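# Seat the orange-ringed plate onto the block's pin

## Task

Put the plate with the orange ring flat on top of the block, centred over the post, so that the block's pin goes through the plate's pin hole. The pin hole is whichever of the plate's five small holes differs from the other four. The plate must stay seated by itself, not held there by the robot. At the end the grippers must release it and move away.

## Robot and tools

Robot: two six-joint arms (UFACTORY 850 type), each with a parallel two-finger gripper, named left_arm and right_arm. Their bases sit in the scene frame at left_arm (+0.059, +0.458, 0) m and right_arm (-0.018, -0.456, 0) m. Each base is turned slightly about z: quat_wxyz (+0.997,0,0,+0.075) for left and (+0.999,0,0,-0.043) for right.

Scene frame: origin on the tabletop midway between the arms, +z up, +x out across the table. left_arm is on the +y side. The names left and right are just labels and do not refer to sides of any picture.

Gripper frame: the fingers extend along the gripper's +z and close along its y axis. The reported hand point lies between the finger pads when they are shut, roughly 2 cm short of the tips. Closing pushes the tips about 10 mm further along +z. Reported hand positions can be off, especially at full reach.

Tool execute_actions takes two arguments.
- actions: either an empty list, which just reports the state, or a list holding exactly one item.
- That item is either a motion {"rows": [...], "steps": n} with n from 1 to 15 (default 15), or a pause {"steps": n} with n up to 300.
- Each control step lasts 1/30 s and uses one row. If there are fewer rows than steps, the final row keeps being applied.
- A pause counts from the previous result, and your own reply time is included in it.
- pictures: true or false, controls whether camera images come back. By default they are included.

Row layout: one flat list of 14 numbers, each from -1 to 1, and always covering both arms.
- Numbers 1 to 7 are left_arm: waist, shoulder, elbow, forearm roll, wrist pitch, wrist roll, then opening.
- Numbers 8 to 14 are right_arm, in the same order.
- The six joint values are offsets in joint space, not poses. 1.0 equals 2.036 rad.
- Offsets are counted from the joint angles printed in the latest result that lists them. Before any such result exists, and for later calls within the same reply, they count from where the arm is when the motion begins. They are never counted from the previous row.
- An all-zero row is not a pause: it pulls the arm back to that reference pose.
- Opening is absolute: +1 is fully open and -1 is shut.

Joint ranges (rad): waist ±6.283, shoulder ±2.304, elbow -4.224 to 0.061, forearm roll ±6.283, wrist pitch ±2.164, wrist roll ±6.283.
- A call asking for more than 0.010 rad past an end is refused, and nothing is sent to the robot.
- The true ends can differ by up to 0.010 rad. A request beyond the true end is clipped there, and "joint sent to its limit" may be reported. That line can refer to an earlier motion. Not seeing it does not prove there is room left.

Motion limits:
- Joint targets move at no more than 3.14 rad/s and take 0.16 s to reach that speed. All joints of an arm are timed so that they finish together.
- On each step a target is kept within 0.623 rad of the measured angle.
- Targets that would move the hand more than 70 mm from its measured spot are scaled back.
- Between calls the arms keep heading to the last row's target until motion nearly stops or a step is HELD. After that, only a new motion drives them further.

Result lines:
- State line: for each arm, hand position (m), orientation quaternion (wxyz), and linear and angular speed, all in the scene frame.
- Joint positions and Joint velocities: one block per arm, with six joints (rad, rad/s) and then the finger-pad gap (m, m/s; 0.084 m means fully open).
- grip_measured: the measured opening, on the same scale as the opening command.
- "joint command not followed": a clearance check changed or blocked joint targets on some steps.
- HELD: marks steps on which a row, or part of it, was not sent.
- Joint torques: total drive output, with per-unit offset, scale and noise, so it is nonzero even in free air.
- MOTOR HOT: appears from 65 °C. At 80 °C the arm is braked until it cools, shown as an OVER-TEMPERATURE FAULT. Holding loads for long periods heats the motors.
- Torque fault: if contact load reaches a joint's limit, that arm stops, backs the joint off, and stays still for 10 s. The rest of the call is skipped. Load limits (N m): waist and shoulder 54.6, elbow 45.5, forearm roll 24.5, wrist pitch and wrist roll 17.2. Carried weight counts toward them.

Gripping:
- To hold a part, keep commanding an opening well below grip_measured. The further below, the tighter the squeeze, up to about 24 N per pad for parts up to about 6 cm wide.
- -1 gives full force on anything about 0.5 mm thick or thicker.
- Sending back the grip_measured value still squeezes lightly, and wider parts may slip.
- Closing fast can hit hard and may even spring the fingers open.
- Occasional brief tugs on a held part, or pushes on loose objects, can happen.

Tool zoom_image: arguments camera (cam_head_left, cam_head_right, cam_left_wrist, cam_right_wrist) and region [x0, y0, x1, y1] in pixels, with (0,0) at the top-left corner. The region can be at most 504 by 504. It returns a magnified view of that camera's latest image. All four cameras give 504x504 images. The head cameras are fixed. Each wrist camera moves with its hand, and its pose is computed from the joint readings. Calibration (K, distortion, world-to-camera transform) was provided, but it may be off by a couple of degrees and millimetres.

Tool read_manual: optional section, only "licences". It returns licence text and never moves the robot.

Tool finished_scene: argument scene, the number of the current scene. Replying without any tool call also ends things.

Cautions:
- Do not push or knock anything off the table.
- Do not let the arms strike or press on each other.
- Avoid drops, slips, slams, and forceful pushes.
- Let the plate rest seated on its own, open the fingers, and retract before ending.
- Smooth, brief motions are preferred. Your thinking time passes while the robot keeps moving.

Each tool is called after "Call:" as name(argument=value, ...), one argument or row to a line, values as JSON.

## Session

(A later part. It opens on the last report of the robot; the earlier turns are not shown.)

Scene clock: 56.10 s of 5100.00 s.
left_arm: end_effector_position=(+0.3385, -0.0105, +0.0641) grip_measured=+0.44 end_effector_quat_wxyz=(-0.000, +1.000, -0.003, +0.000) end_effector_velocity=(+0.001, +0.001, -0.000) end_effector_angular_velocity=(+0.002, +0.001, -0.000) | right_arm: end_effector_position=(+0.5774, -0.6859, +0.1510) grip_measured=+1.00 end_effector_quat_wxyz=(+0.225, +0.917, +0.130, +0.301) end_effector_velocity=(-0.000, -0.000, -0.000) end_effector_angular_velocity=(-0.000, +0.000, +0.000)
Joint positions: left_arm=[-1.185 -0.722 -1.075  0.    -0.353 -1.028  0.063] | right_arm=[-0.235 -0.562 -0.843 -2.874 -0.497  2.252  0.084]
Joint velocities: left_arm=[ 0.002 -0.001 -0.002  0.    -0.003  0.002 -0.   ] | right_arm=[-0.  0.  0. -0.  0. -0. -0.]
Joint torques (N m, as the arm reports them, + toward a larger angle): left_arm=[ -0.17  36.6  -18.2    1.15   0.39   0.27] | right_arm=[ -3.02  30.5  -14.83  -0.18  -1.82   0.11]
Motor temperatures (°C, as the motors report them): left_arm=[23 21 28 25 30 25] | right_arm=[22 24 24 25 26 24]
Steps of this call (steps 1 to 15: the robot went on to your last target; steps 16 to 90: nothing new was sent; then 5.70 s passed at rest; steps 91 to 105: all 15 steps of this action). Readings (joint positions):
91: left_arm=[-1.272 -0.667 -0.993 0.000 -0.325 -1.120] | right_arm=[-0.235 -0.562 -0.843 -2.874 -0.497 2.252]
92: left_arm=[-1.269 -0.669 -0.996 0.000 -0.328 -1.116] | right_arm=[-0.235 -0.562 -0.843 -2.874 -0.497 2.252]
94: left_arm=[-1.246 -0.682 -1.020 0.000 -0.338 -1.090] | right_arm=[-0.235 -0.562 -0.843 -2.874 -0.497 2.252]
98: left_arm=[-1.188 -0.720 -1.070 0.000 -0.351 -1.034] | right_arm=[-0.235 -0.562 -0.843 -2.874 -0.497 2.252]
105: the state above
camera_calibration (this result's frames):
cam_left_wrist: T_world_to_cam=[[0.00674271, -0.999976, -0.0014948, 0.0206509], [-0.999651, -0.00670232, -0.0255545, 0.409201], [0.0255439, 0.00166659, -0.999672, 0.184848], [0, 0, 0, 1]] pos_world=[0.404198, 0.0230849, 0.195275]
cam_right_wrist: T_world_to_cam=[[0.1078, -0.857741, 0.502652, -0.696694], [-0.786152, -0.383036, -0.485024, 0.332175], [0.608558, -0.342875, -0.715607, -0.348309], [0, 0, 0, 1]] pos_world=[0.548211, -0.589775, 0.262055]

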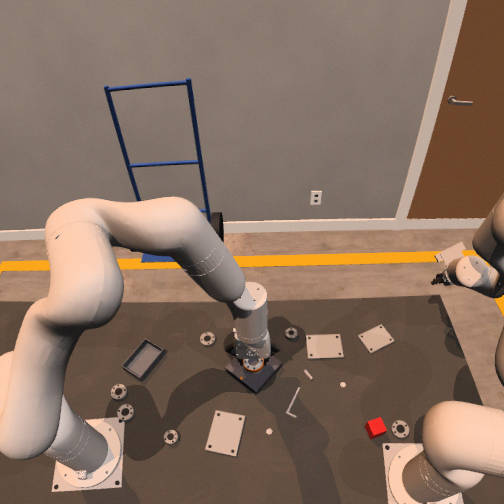

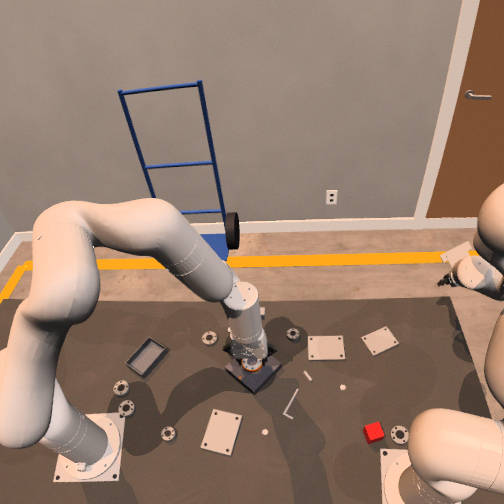

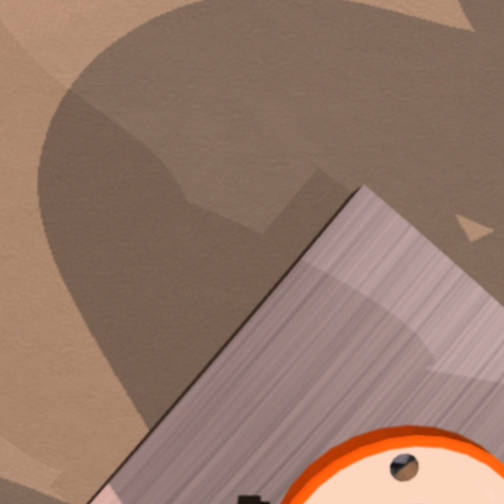

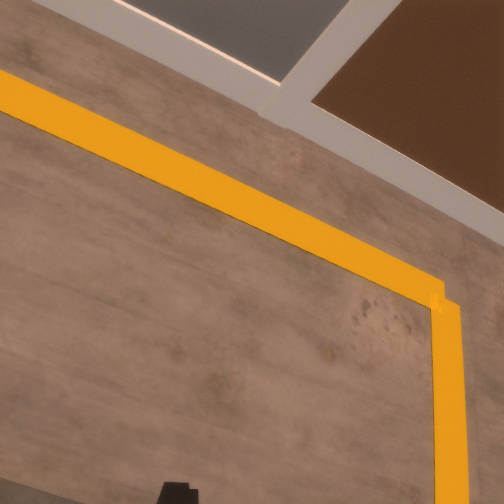

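Call:
execute_actions(
  actions=[
    {"rows":[[0.0003,-0.001,-0.0002,0,0.0008,0,0,0,0,0,0,0,0,1],[0.0003,-0.002,-0.0004,0,0.0016,0,0,0,0,0,0,0,0,1],[0.0003,-0.003,-0.0005,0,0.0025,0,0,0,0,0,0,0,0,1],[0.0003,-0.0035,-0.0006,0,0.0029,0,0,0,0,0,0,0,0,1],[0.0003,-0.004,-0.0007,0,0.0033,0,0,0,0,0,0,0,0,1],[0.0003,-0.0045,-0.0008,0,0.0037,0,0,0,0,0,0,0,0,1],[0.0003,-0.0052,-0.001,0,0.0042,0,0,0,0,0,0,0,0,1]]},
  ],
)

Call:
zoom_image(
  camera="cam_head_left",
  region=[235,350,275,380],
)

Scene clock: 60.57 s of 5100.00 s.
left_arm: end_effector_position=(+0.3388, -0.0103, +0.0593) grip_measured=+0.45 end_effector_quat_wxyz=(-0.000, +1.000, -0.003, -0.000) end_effector_velocity=(+0.000, -0.000, -0.001) end_effector_angular_velocity=(-0.001, -0.000, -0.001) | right_arm: end_effector_position=(+0.5774, -0.6859, +0.1510) grip_measured=+1.00 end_effector_quat_wxyz=(+0.225, +0.917, +0.130, +0.301) end_effector_velocity=(+0.000, +0.001, -0.001) end_effector_angular_velocity=(+0.000, +0.002, +0.003)
Joint positions: left_arm=[-1.184 -0.732 -1.077  0.    -0.346 -1.028  0.063] | right_arm=[-0.235 -0.562 -0.843 -2.874 -0.497  2.252  0.084]
Joint velocities: left_arm=[-0.    -0.001 -0.    -0.     0.002  0.001  0.   ] | right_arm=[ 0.002 -0.001  0.    -0.     0.001 -0.001  0.   ]
Joint torques (N m, as the arm reports them, + toward a larger angle): left_arm=[  1.11  31.36 -17.8    1.06   1.62   0.19] | right_arm=[ -2.51  30.92 -14.92  -0.17  -1.81   0.13]
Motor temperatures (°C, as the motors report them): left_arm=[23 21 28 25 30 25] | right_arm=[22 24 25 25 26 24]
Steps of this call (steps 1 to 15: the robot went on to your last target; steps 16 to 90: nothing new was sent; then 0.97 s passed at rest; steps 91 to 105: all 15 steps of this action). Readings (joint positions):
91: left_arm=[-1.184 -0.723 -1.075 0.000 -0.353 -1.027] | right_arm=[-0.235 -0.562 -0.843 -2.874 -0.497 2.252]
92: left_arm=[-1.184 -0.723 -1.075 0.000 -0.352 -1.027] | right_arm=[-0.235 -0.562 -0.843 -2.874 -0.497 2.252]
94: left_arm=[-1.184 -0.726 -1.076 0.000 -0.350 -1.027] | right_arm=[-0.235 -0.562 -0.843 -2.874 -0.497 2.252]
98: left_arm=[-1.184 -0.731 -1.076 0.000 -0.346 -1.028] | right_arm=[-0.235 -0.562 -0.843 -2.874 -0.497 2.252]
105: the state above
camera_calibration (this result's frames):
cam_left_wrist: T_world_to_cam=[[0.00736963, -0.999971, -0.00212869, 0.0206204], [-0.999657, -0.00731376, -0.0251608, 0.409285], [0.0251445, 0.00231338, -0.999681, 0.180132], [0, 0, 0, 1]] pos_world=[0.404463, 0.0231964, 0.190416]
cam_right_wrist: T_world_to_cam=[[0.1078, -0.857741, 0.502652, -0.696694], [-0.786152, -0.383036, -0.485024, 0.332175], [0.608559, -0.342875, -0.715607, -0.348309], [0, 0, 0, 1]] pos_world=[0.548211, -0.589775, 0.262055]

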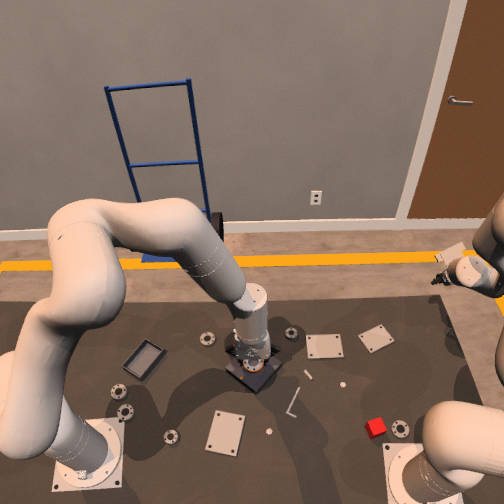

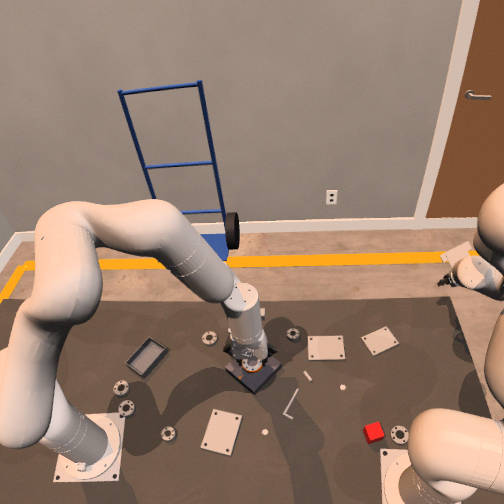

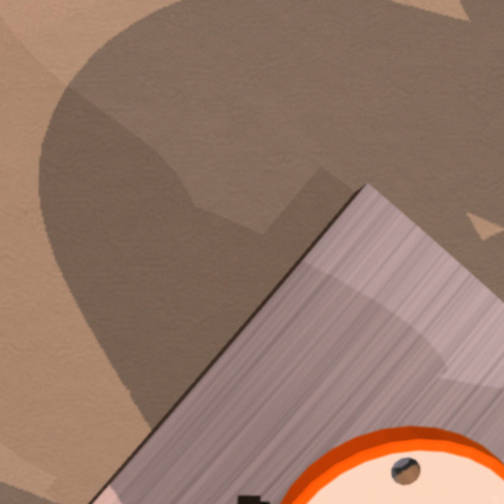

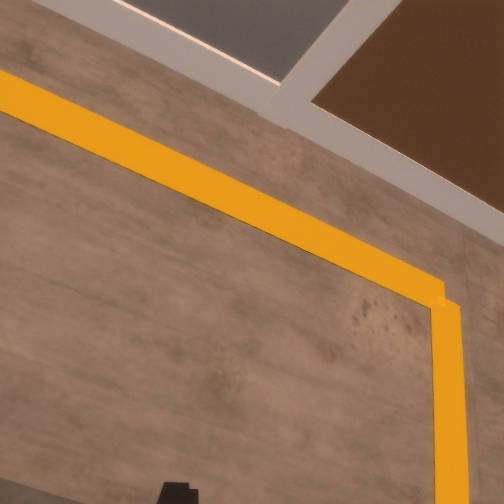

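Region (235, 350, 275, 380) of cam_head_left's 504x504 image, scaled by 12.600, with more detail than that image has; it fills the top 378 rows of this view, and the rest is white.

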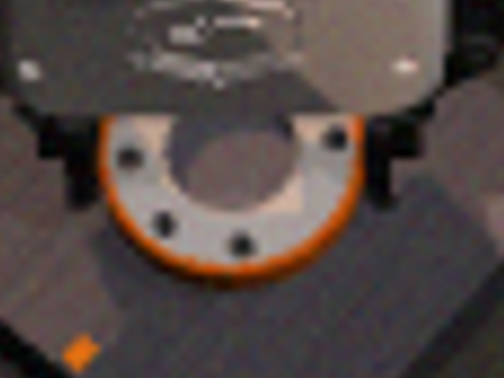

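Call:
execute_actions(
  actions=[
    {"rows":[[0,0.001,0.0002,0,-0.0005,0,0,0,0,0,0,0,0,1],[0,0.001,0.0002,0,-0.0005,0,0,0,0,0,0,0,0,1],[0.0008,0.001,0.0002,0,-0.0005,0.0008,0,0,0,0,0,0,0,1],[0.0008,0.001,0.0002,0,-0.0005,0.0008,0,0,0,0,0,0,0,1],[0.0008,0.001,0.0002,0,-0.0005,0.0008,0,0,0,0,0,0,0,1],[0.0008,0.001,0.0002,0,-0.0005,0.0008,0,0,0,0,0,0,0,1],[0.0008,0.0003,0.0001,0,0.0001,0.0008,0,0,0,0,0,0,0,1],[0.0008,-0.0005,-0.0001,0,0.0007,0.0008,0,0,0,0,0,0,0,1]]},
  ],
)

Scene clock: 69.27 s of 5100.00 s.
left_arm: end_effector_position=(+0.3396, -0.0101, +0.0588) grip_measured=+0.44 end_effector_quat_wxyz=(+0.000, +1.000, -0.003, +0.000) end_effector_velocity=(-0.000, -0.000, +0.000) end_effector_angular_velocity=(-0.000, -0.000, -0.000) | right_arm: end_effector_position=(+0.5774, -0.6859, +0.1510) grip_measured=+1.00 end_effector_quat_wxyz=(+0.225, +0.917, +0.130, +0.301) end_effector_velocity=(-0.000, -0.001, +0.000) end_effector_angular_velocity=(+0.000, +0.000, -0.001)
Joint positions: left_arm=[-1.183 -0.733 -1.077  0.    -0.344 -1.026  0.063] | right_arm=[-0.235 -0.562 -0.843 -2.874 -0.497  2.252  0.084]
Joint velocities: left_arm=[-0.     0.     0.     0.     0.001 -0.    -0.   ] | right_arm=[-0.001  0.001  0.    -0.     0.001 -0.     0.   ]
Joint torques (N m, as the arm reports them, + toward a larger angle): left_arm=[  0.57  37.21 -17.54   1.02   0.09   0.13] | right_arm=[ -2.34  30.84 -14.93  -0.33  -1.77   0.12]
Motor temperatures (°C, as the motors report them): left_arm=[23 21 28 25 30 25] | right_arm=[22 24 25 25 26 24]
Steps of this call (steps 1 to 15: the robot went on to your last target; steps 16 to 90: nothing new was sent; then 5.20 s passed at rest; steps 91 to 105: all 15 steps of this action). Readings (joint positions):
91: left_arm=[-1.184 -0.733 -1.077 0.000 -0.344 -1.028] | right_arm=[-0.235 -0.562 -0.843 -2.874 -0.497 2.252]
92: left_arm=[-1.184 -0.732 -1.077 0.000 -0.345 -1.028] | right_arm=[-0.235 -0.562 -0.843 -2.874 -0.497 2.252]
94: left_arm=[-1.184 -0.731 -1.077 -0.000 -0.346 -1.027] | right_arm=[-0.235 -0.562 -0.843 -2.874 -0.497 2.252]
98: left_arm=[-1.183 -0.731 -1.077 -0.000 -0.346 -1.026] | right_arm=[-0.235 -0.562 -0.843 -2.874 -0.497 2.252]
105: the state above
camera_calibration (this result's frames):
cam_left_wrist: T_world_to_cam=[[0.0072875, -0.999972, -0.00139214, 0.0207997], [-0.999647, -0.00724954, -0.0255645, 0.410106], [0.0255537, 0.00157795, -0.999672, 0.17951], [0, 0, 0, 1]] pos_world=[0.405222, 0.0234889, 0.189964]
cam_right_wrist: T_world_to_cam=[[0.1078, -0.857741, 0.502652, -0.696694], [-0.786152, -0.383036, -0.485024, 0.332175], [0.608559, -0.342875, -0.715607, -0.348309], [0, 0, 0, 1]] pos_world=[0.548211, -0.589775, 0.262055]

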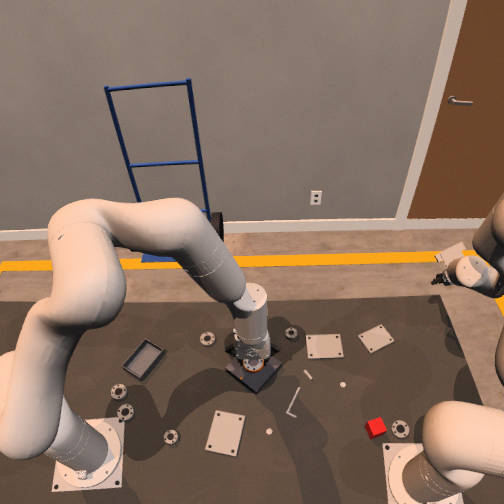

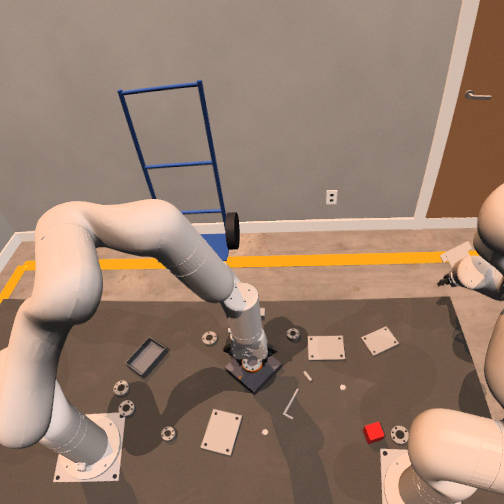

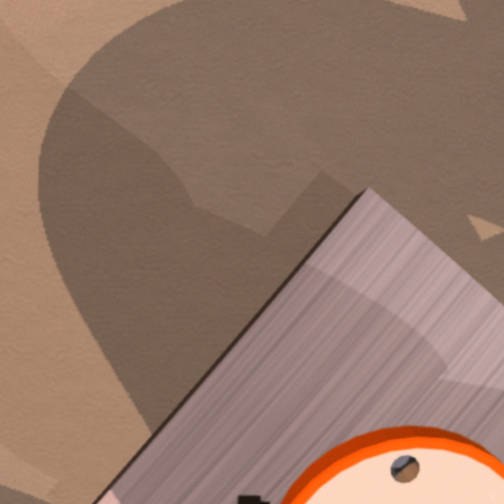

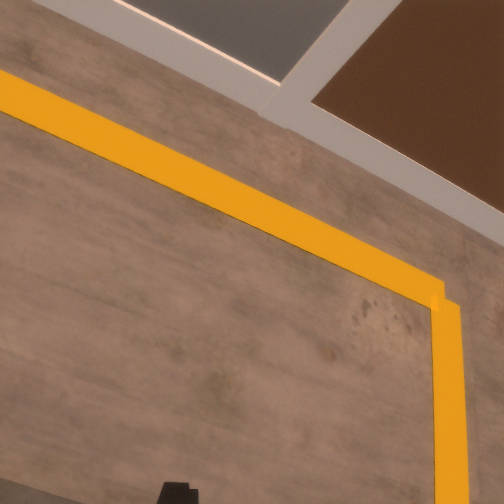

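Free now. Down 4 mm.

Call:
execute_actions(
  actions=[
    {"rows":[[0,-0.0007,-0.0001,0,0.0006,0,0,0,0,0,0,0,0,1],[0,-0.0014,-0.0002,0,0.0012,0,0,0,0,0,0,0,0,1],[0,-0.002,-0.0003,0,0.0017,0,0,0,0,0,0,0,0,1],[0,-0.0027,-0.0005,0,0.0022,0,0,0,0,0,0,0,0,1],[0,-0.0034,-0.0006,0,0.0028,0,0,0,0,0,0,0,0,1],[0,-0.004,-0.0007,0,0.0033,0,0,0,0,0,0,0,0,1]],"steps":12},
  ],
)

Scene clock: 71.50 s of 5100.00 s.
left_arm: end_effector_position=(+0.3396, -0.0101, +0.0548) grip_measured=+0.44 end_effector_quat_wxyz=(-0.000, +1.000, -0.003, -0.000) end_effector_velocity=(-0.000, -0.000, -0.000) end_effector_angular_velocity=(+0.001, +0.000, -0.000) | right_arm: end_effector_position=(+0.5774, -0.6859, +0.1510) grip_measured=+1.00 end_effector_quat_wxyz=(+0.225, +0.917, +0.130, +0.301) end_effector_velocity=(-0.000, -0.000, -0.000) end_effector_angular_velocity=(+0.001, +0.001, -0.001)
Joint positions: left_arm=[-1.183 -0.741 -1.079  0.    -0.337 -1.026  0.063] | right_arm=[-0.235 -0.562 -0.843 -2.874 -0.497  2.252  0.084]
Joint velocities: left_arm=[-0.001 -0.001 -0.    -0.    -0.    -0.001 -0.   ] | right_arm=[-0.     0.     0.     0.     0.002  0.     0.   ]
Joint torques (N m, as the arm reports them, + toward a larger angle): left_arm=[  1.18  35.67 -17.07   1.81  -0.27   0.32] | right_arm=[ -2.54  30.55 -14.76  -0.29  -1.75   0.03]
Motor temperatures (°C, as the motors report them): left_arm=[23 21 28 25 30 25] | right_arm=[22 24 25 25 26 24]
Steps of this call (steps 1 to 15: the robot went on to your last target; steps 16 to 55: nothing new was sent; steps 56 to 67: all 12 steps of this action). Readings (joint positions):
56: left_arm=[-1.182 -0.733 -1.077 0.000 -0.344 -1.026] | right_arm=[-0.235 -0.562 -0.843 -2.874 -0.497 2.252]
57: left_arm=[-1.182 -0.734 -1.077 0.000 -0.344 -1.026] | right_arm=[-0.235 -0.562 -0.843 -2.874 -0.497 2.252]
59: left_arm=[-1.182 -0.735 -1.078 0.000 -0.342 -1.026] | right_arm=[-0.235 -0.562 -0.843 -2.874 -0.497 2.252]
63: left_arm=[-1.183 -0.740 -1.079 0.000 -0.338 -1.026] | right_arm=[-0.235 -0.562 -0.843 -2.874 -0.497 2.252]
67: the state above
camera_calibration (this result's frames):
cam_left_wrist: T_world_to_cam=[[0.00732366, -0.999972, -0.00148689, 0.0208433], [-0.999648, -0.00728334, -0.0255194, 0.410009], [0.0255079, 0.00167326, -0.999673, 0.175505], [0, 0, 0, 1]] pos_world=[0.405235, 0.0235353, 0.185942]
cam_right_wrist: T_world_to_cam=[[0.1078, -0.857741, 0.502652, -0.696694], [-0.786152, -0.383036, -0.485024, 0.332175], [0.608559, -0.342875, -0.715607, -0.348309], [0, 0, 0, 1]] pos_world=[0.548211, -0.589775, 0.262055]

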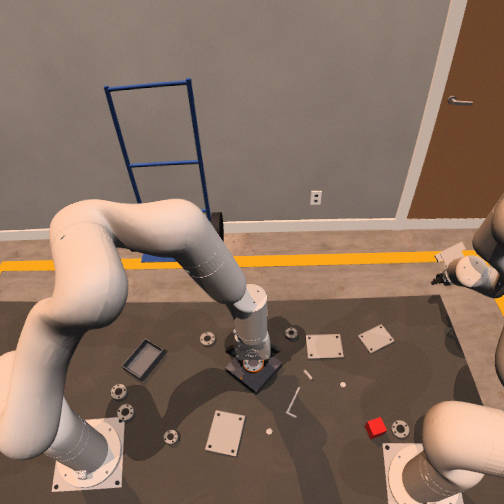

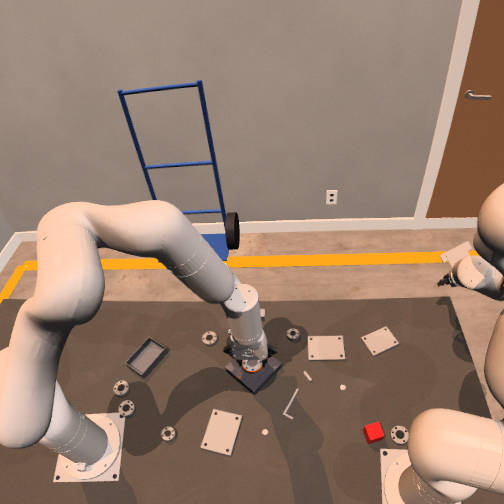

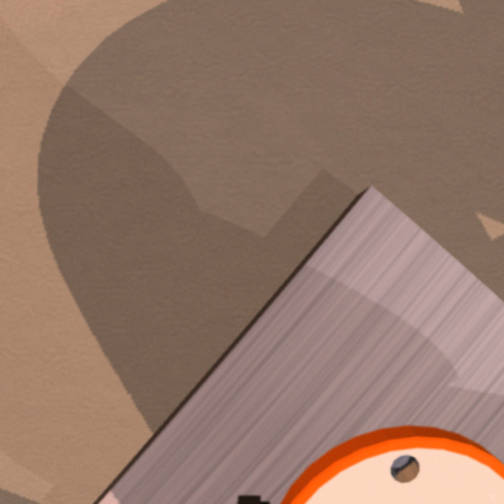

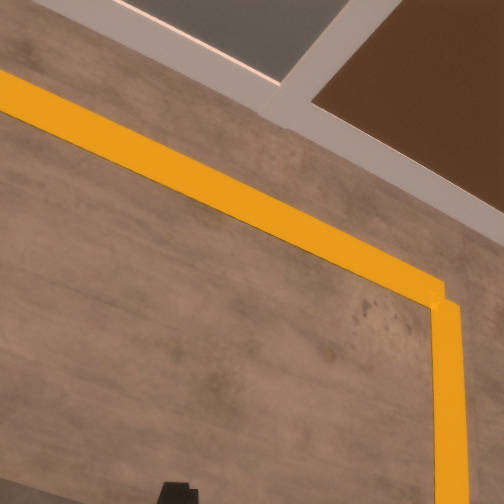

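Call:
execute_actions(
  actions=[
    {"rows":[[-0.0001,-0.0007,-0.0002,0,0.0006,0,0,0,0,0,0,0,0,1],[-0.0001,-0.0014,-0.0003,0,0.0012,0,0,0,0,0,0,0,0,1],[-0.0001,-0.002,-0.0005,0,0.0017,0,0,0,0,0,0,0,0,1],[-0.0001,-0.0027,-0.0006,0,0.0022,0,0,0,0,0,0,0,0,1],[-0.0001,-0.0034,-0.0007,0,0.0028,0,0,0,0,0,0,0,0,1],[-0.0001,-0.004,-0.0008,0,0.0033,0,0,0,0,0,0,0,0,1]],"steps":12},
  ],
)

Scene clock: 74.33 s of 5100.00 s.
left_arm: end_effector_position=(+0.3396, -0.0102, +0.0509) grip_measured=+0.44 end_effector_quat_wxyz=(+0.000, +1.000, -0.003, +0.000) end_effector_velocity=(-0.001, -0.000, -0.000) end_effector_angular_velocity=(+0.001, +0.001, -0.001) | right_arm: end_effector_position=(+0.5774, -0.6859, +0.1510) grip_measured=+1.00 end_effector_quat_wxyz=(+0.225, +0.917, +0.130, +0.301) end_effector_velocity=(+0.000, +0.001, -0.001) end_effector_angular_velocity=(+0.000, +0.002, +0.003)
Joint positions: left_arm=[-1.183 -0.749 -1.08   0.    -0.331 -1.026  0.063] | right_arm=[-0.235 -0.562 -0.843 -2.874 -0.497  2.252  0.084]
Joint velocities: left_arm=[-0.001 -0.001 -0.001 -0.    -0.001  0.001  0.   ] | right_arm=[ 0.001 -0.     0.    -0.001  0.001 -0.    -0.   ]
Joint torques (N m, as the arm reports them, + toward a larger angle): left_arm=[ -0.38  36.47 -16.56   1.2    0.13   0.04] | right_arm=[ -2.61  30.46 -14.64  -0.16  -1.76   0.05]
Motor temperatures (°C, as the motors report them): left_arm=[23 21 28 25 30 25] | right_arm=[22 24 25 25 26 24]
Steps of this call (steps 1 to 15: the robot went on to your last target; steps 16 to 73: nothing new was sent; steps 74 to 85: all 12 steps of this action). Readings (joint positions):
74: left_arm=[-1.183 -0.741 -1.079 0.000 -0.337 -1.026] | right_arm=[-0.235 -0.562 -0.843 -2.874 -0.497 2.252]
75: left_arm=[-1.183 -0.742 -1.079 0.000 -0.337 -1.026] | right_arm=[-0.235 -0.562 -0.843 -2.874 -0.497 2.252]
77: left_arm=[-1.183 -0.744 -1.079 0.000 -0.336 -1.026] | right_arm=[-0.235 -0.562 -0.843 -2.874 -0.497 2.252]
81: left_arm=[-1.183 -0.749 -1.080 0.000 -0.331 -1.026] | right_arm=[-0.235 -0.562 -0.843 -2.874 -0.497 2.252]
85: the state above
camera_calibration (this result's frames):
cam_left_wrist: T_world_to_cam=[[0.00714898, -0.999974, -0.00128204, 0.0207587], [-0.999646, -0.00711375, -0.0256475, 0.409894], [0.0256378, 0.00146494, -0.99967, 0.171515], [0, 0, 0, 1]] pos_world=[0.405204, 0.0234227, 0.181997]
cam_right_wrist: T_world_to_cam=[[0.1078, -0.857741, 0.502652, -0.696694], [-0.786152, -0.383036, -0.485024, 0.332175], [0.608559, -0.342875, -0.715607, -0.348309], [0, 0, 0, 1]] pos_world=[0.548211, -0.589775, 0.262055]

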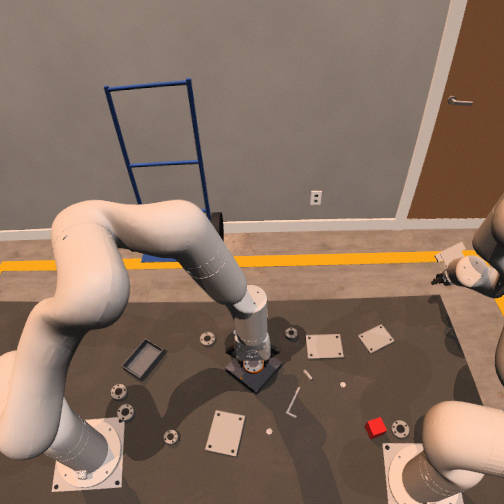

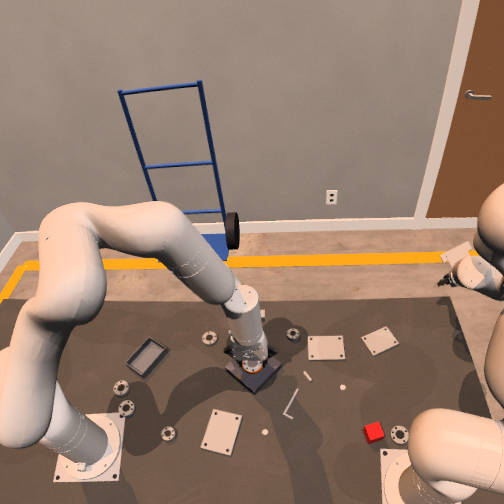

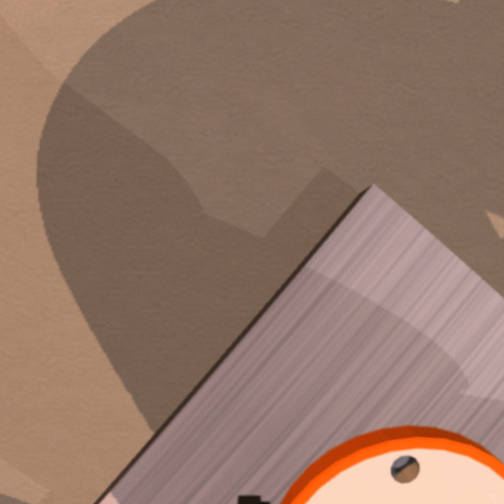

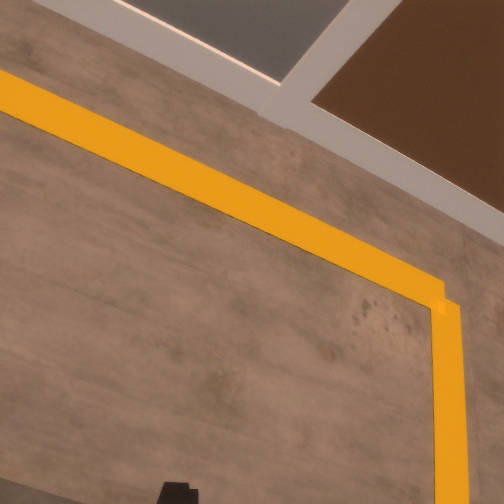

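Call:
execute_actions(
  actions=[
    {"rows":[[0,-0.0007,-0.0001,0,0.0006,0,0,0,0,0,0,0,0,1],[0,-0.0014,-0.0003,0,0.0012,0,0,0,0,0,0,0,0,1],[0,-0.002,-0.0004,0,0.0017,0,0,0,0,0,0,0,0,1],[0,-0.0025,-0.0005,0,0.0021,0,0,0,0,0,0,0,0,1]],"steps":10},
  ],
)

Call:
zoom_image(
  camera="cam_head_left",
  region=[235,350,275,380],
)

Scene clock: 76.90 s of 5100.00 s.
left_arm: end_effector_position=(+0.3396, -0.0102, +0.0484) grip_measured=+0.44 end_effector_quat_wxyz=(+0.000, +1.000, -0.003, +0.000) end_effector_velocity=(-0.001, -0.000, -0.001) end_effector_angular_velocity=(-0.000, -0.000, -0.001) | right_arm: end_effector_position=(+0.5774, -0.6859, +0.1510) grip_measured=+1.00 end_effector_quat_wxyz=(+0.225, +0.917, +0.130, +0.301) end_effector_velocity=(+0.000, +0.001, -0.000) end_effector_angular_velocity=(-0.000, +0.000, +0.002)
Joint positions: left_arm=[-1.183 -0.755 -1.081  0.    -0.326 -1.026  0.063] | right_arm=[-0.235 -0.562 -0.843 -2.874 -0.497  2.252  0.084]
Joint velocities: left_arm=[-0.001 -0.001  0.    -0.     0.002  0.     0.   ] | right_arm=[ 0.001  0.     0.    -0.001  0.     0.     0.   ]
Joint torques (N m, as the arm reports them, + toward a larger angle): left_arm=[  0.04  36.73 -16.65   0.99  -0.1    0.14] | right_arm=[ -2.73  30.38 -14.87   0.03  -1.83   0.04]
Motor temperatures (°C, as the motors report them): left_arm=[23 21 28 25 30 25] | right_arm=[22 24 25 25 26 24]
Steps of this call (steps 1 to 15: the robot went on to your last target; steps 16 to 67: nothing new was sent; steps 68 to 77: all 10 steps of this action). Readings (joint positions):
68: left_arm=[-1.183 -0.750 -1.080 0.000 -0.331 -1.026] | right_arm=[-0.235 -0.562 -0.843 -2.874 -0.497 2.252]
69: left_arm=[-1.183 -0.750 -1.080 0.000 -0.330 -1.026] | right_arm=[-0.235 -0.562 -0.843 -2.874 -0.497 2.252]
71: left_arm=[-1.183 -0.752 -1.081 0.000 -0.329 -1.026] | right_arm=[-0.235 -0.562 -0.843 -2.874 -0.497 2.252]
75: left_arm=[-1.183 -0.754 -1.081 0.000 -0.327 -1.026] | right_arm=[-0.235 -0.562 -0.843 -2.874 -0.497 2.252]
77: the state above
camera_calibration (this result's frames):
cam_left_wrist: T_world_to_cam=[[0.00712849, -0.999974, -0.00117428, 0.0207325], [-0.999644, -0.00709595, -0.0257097, 0.40984], [0.0257007, 0.00135713, -0.999669, 0.168998], [0, 0, 0, 1]] pos_world=[0.405203, 0.0234108, 0.179503]
cam_right_wrist: T_world_to_cam=[[0.1078, -0.857741, 0.502652, -0.696694], [-0.786152, -0.383036, -0.485024, 0.332175], [0.608559, -0.342875, -0.715607, -0.348309], [0, 0, 0, 1]] pos_world=[0.548211, -0.589775, 0.262055]

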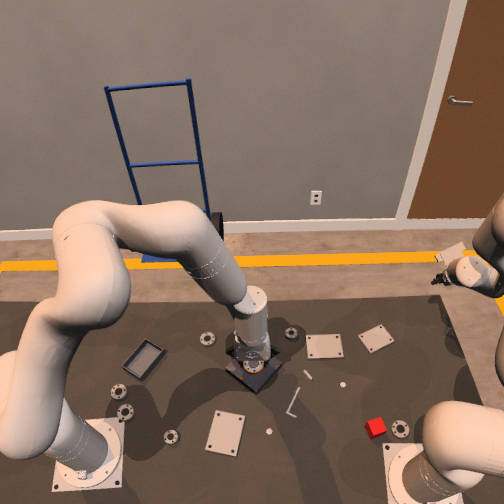

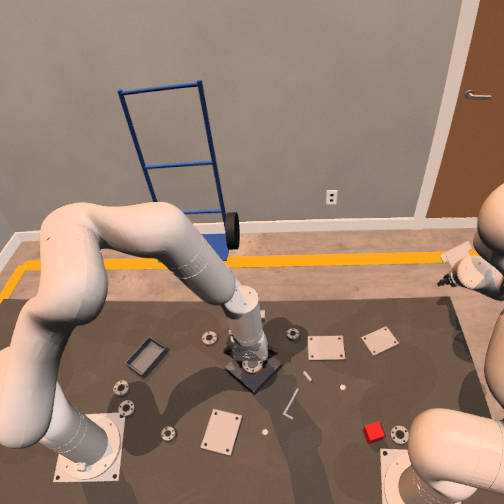

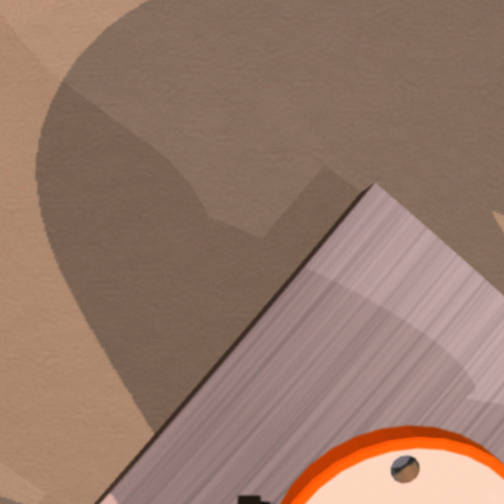

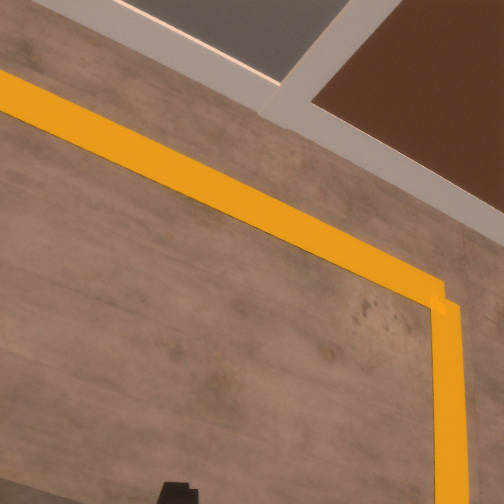

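Region (235, 350, 275, 380) of cam_head_left's 504x504 image, scaled by 12.600, with more detail than that image has; it fills the top 378 rows of this view, and the rest is white.

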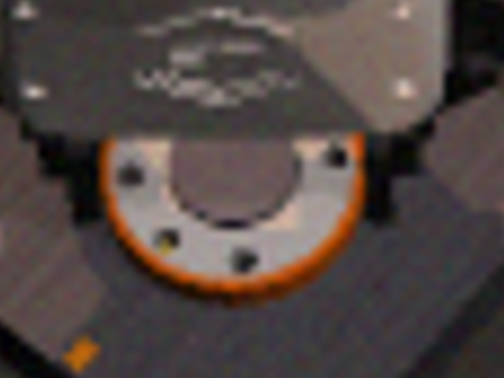

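Pin is in.

Call:
execute_actions(
  actions=[
    {"rows":[[0,-0.0007,-0.0001,0,0.0006,0,0,0,0,0,0,0,0,1],[0,-0.0014,-0.0003,0,0.0012,0,0,0,0,0,0,0,0,1],[0,-0.002,-0.0004,0,0.0017,0,0,0,0,0,0,0,0,1]],"steps":8},
  ],
  pictures=false,
)

Scene clock: 78.67 s of 5100.00 s.
left_arm: end_effector_position=(+0.3396, -0.0102, +0.0464) grip_measured=+0.44 end_effector_quat_wxyz=(+0.000, +1.000, -0.003, +0.000) end_effector_velocity=(+0.000, +0.000, -0.001) end_effector_angular_velocity=(+0.001, +0.000, +0.001) | right_arm: end_effector_position=(+0.5774, -0.6859, +0.1510) grip_measured=+1.00 end_effector_quat_wxyz=(+0.225, +0.917, +0.130, +0.301) end_effector_velocity=(-0.000, -0.000, +0.000) end_effector_angular_velocity=(-0.000, +0.001, +0.001)
Joint positions: left_arm=[-1.183 -0.759 -1.082  0.    -0.323 -1.026  0.063] | right_arm=[-0.235 -0.562 -0.843 -2.874 -0.497  2.252  0.084]
Joint velocities: left_arm=[ 0.    -0.001  0.     0.001  0.001 -0.002 -0.   ] | right_arm=[-0.001  0.001  0.    -0.001  0.001 -0.001  0.   ]
Joint torques (N m, as the arm reports them, + toward a larger angle): left_arm=[ -1.19  35.11 -17.57   0.87   0.23   0.19] | right_arm=[ -2.32  31.03 -14.87  -0.19  -1.81   0.08]
Motor temperatures (°C, as the motors report them): left_arm=[23 21 28 25 30 25] | right_arm=[22 25 25 25 26 24]
Steps of this call (steps 1 to 15: the robot went on to your last target; steps 16 to 45: nothing new was sent; steps 46 to 53: all 8 steps of this action). Readings (joint positions):
46: left_arm=[-1.183 -0.755 -1.081 0.000 -0.326 -1.026] | right_arm=[-0.235 -0.562 -0.843 -2.874 -0.497 2.252]
47: left_arm=[-1.183 -0.755 -1.081 0.000 -0.326 -1.026] | right_arm=[-0.235 -0.562 -0.843 -2.874 -0.497 2.252]
49: left_arm=[-1.183 -0.757 -1.082 0.000 -0.325 -1.026] | right_arm=[-0.235 -0.562 -0.843 -2.874 -0.497 2.252]
53: the state above

Call:
execute_actions(
  actions=[
    {"rows":[[0,-0.0007,-0.0001,0,0.0006,0,0,0,0,0,0,0,0,1],[0,-0.0007,-0.0001,0,0.0006,0,0,0,0,0,0,0,0,1],[0,-0.0007,-0.0001,0,0.0006,0,0,0,0,0,0,0,0,1],[0,-0.0007,-0.0001,0,0.0006,0,1,0,0,0,0,0,0,1]],"steps":13},
  ],
  pictures=false,
)

Call:
execute_actions(
  actions=[
    {"rows":[[0,0.01,0.002,0,-0.008,0,1,0,0,0,0,0,0,1],[0,0.02,0.004,0,-0.016,0,1,0,0,0,0,0,0,1],[0,0.04,0.007,0,-0.033,0,1,0,0,0,0,0,0,1],[0,0.06,0.01,0,-0.05,0,1,0,0,0,0,0,0,1],[-0.01,0.08,0.012,0,-0.068,0,1,0,0,0,0,0,0,1],[-0.04,0.12,0.012,0,-0.108,0,1,0,0,0,0,0,0,1]]},
  ],
)

Scene clock: 82.90 s of 5100.00 s.
left_arm: end_effector_position=(+0.3396, -0.0102, +0.0456) grip_measured=+1.00 end_effector_quat_wxyz=(+0.000, +1.000, -0.003, +0.000) end_effector_velocity=(-0.000, +0.000, +0.000) end_effector_angular_velocity=(+0.000, +0.000, -0.000) | right_arm: end_effector_position=(+0.5774, -0.6859, +0.1510) grip_measured=+1.00 end_effector_quat_wxyz=(+0.225, +0.917, +0.130, +0.301) end_effector_velocity=(-0.000, -0.001, +0.000) end_effector_angular_velocity=(-0.000, -0.001, -0.001)
Joint positions: left_arm=[-1.183 -0.76  -1.082  0.    -0.322 -1.026  0.084] | right_arm=[-0.235 -0.562 -0.843 -2.874 -0.497  2.252  0.084]
Joint velocities: left_arm=[ 0.     0.001  0.001  0.001 -0.     0.     0.   ] | right_arm=[-0.001  0.    -0.    -0.    -0.     0.     0.   ]
Joint torques (N m, as the arm reports them, + toward a larger angle): left_arm=[ -1.28  36.69 -17.7    0.98   0.31   0.21] | right_arm=[ -2.83  30.61 -14.9   -0.2   -1.87   0.08]
Motor temperatures (°C, as the motors report them): left_arm=[23 21 28 25 30 25] | right_arm=[22 25 25 25 26 24]
Steps of this call (steps 1 to 15: the robot went on to your last target; steps 16 to 90: nothing new was sent; then 0.80 s passed at rest; steps 91 to 103: all 13 steps of this action). Readings (joint positions):
91: left_arm=[-1.183 -0.759 -1.082 0.000 -0.323 -1.026] | right_arm=[-0.235 -0.562 -0.843 -2.874 -0.497 2.252]
92: left_arm=[-1.183 -0.759 -1.082 0.000 -0.323 -1.026] | right_arm=[-0.235 -0.562 -0.843 -2.874 -0.497 2.252]
94: left_arm=[-1.183 -0.760 -1.082 0.000 -0.322 -1.026] | right_arm=[-0.235 -0.562 -0.843 -2.874 -0.497 2.252]
98: left_arm=[-1.183 -0.760 -1.082 0.000 -0.322 -1.026] | right_arm=[-0.235 -0.562 -0.843 -2.874 -0.497 2.252]
103: the state above

Scene clock: 83.40 s of 5100.00 s.
left_arm: end_effector_position=(+0.2985, -0.0269, +0.1707) grip_measured=+1.00 end_effector_quat_wxyz=(+0.000, +0.999, -0.043, +0.000) end_effector_velocity=(-0.010, +0.022, -0.015) end_effector_angular_velocity=(+0.063, +0.031, +0.003) | right_arm: end_effector_position=(+0.5774, -0.6859, +0.1510) grip_measured=+1.00 end_effector_quat_wxyz=(+0.225, +0.917, +0.130, +0.301) end_effector_velocity=(-0.000, -0.000, +0.000) end_effector_angular_velocity=(+0.001, +0.000, -0.001)
Joint positions: left_arm=[-1.264 -0.517 -1.058  0.    -0.54  -1.026  0.084] | right_arm=[-0.235 -0.562 -0.843 -2.874 -0.497  2.252  0.084]
Joint velocities: left_arm=[ 0.001 -0.011  0.027 -0.    -0.033 -0.001 -0.   ] | right_arm=[-0.001  0.    -0.     0.     0.001  0.    -0.   ]
Joint torques (N m, as the arm reports them, + toward a larger angle): left_arm=[  0.21  33.85 -21.44   1.18   0.54   0.19] | right_arm=[ -2.66  31.   -14.87  -0.16  -1.78   0.07]
Motor temperatures (°C, as the motors report them): left_arm=[23 22 28 25 30 25] | right_arm=[22 25 25 25 26 24]
Steps of this call (steps 1 to 15: all 15 steps of this action). Readings (joint positions):
1: left_arm=[-1.183 -0.760 -1.082 0.000 -0.322 -1.026] | right_arm=[-0.235 -0.562 -0.843 -2.874 -0.497 2.252]
2: left_arm=[-1.183 -0.757 -1.081 0.000 -0.325 -1.026] | right_arm=[-0.235 -0.562 -0.843 -2.874 -0.497 2.252]
4: left_arm=[-1.183 -0.732 -1.075 0.000 -0.347 -1.026] | right_arm=[-0.235 -0.562 -0.843 -2.874 -0.497 2.252]
8: left_arm=[-1.203 -0.616 -1.064 0.000 -0.446 -1.026] | right_arm=[-0.235 -0.562 -0.843 -2.874 -0.497 2.252]
15: the state above
camera_calibration (this result's frames):
cam_left_wrist: T_world_to_cam=[[-0.073824, -0.997271, -0.00045707, 0.0285824], [-0.99693, 0.0738106, -0.0261425, 0.37328], [0.0261049, -0.00147427, -0.999658, 0.292206], [0, 0, 0, 1]] pos_world=[0.366616, 0.00138321, 0.301878]
cam_right_wrist: T_world_to_cam=[[0.1078, -0.857741, 0.502652, -0.696694], [-0.786152, -0.383036, -0.485024, 0.332175], [0.608559, -0.342875, -0.715607, -0.348309], [0, 0, 0, 1]] pos_world=[0.548211, -0.589775, 0.262055]

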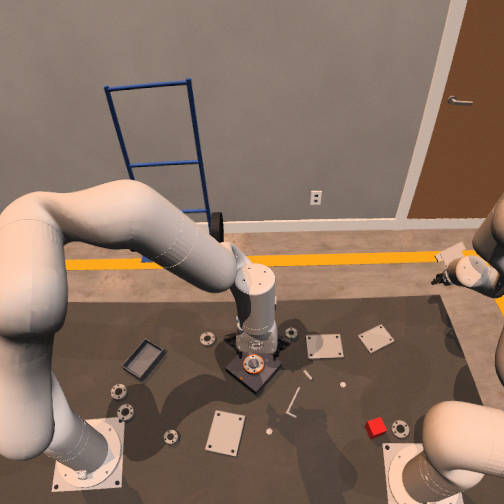

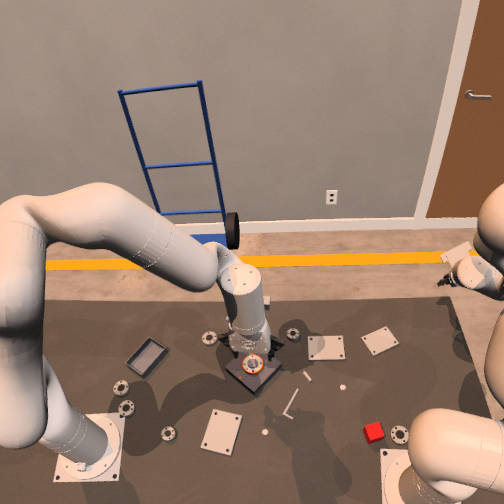

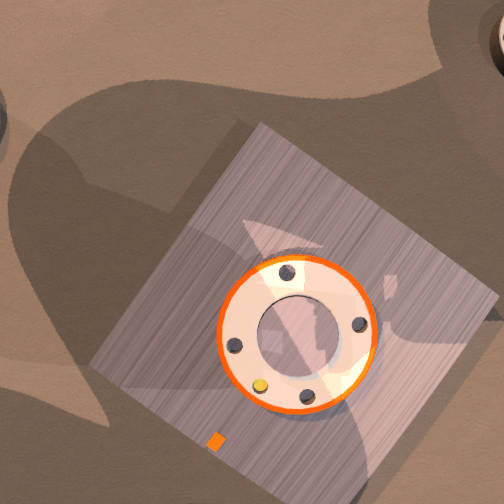

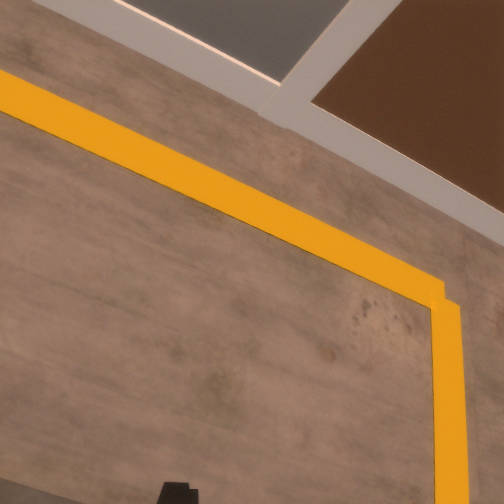

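Call:
finished_scene(
  scene=1,
)

The scene is finished: the task was done.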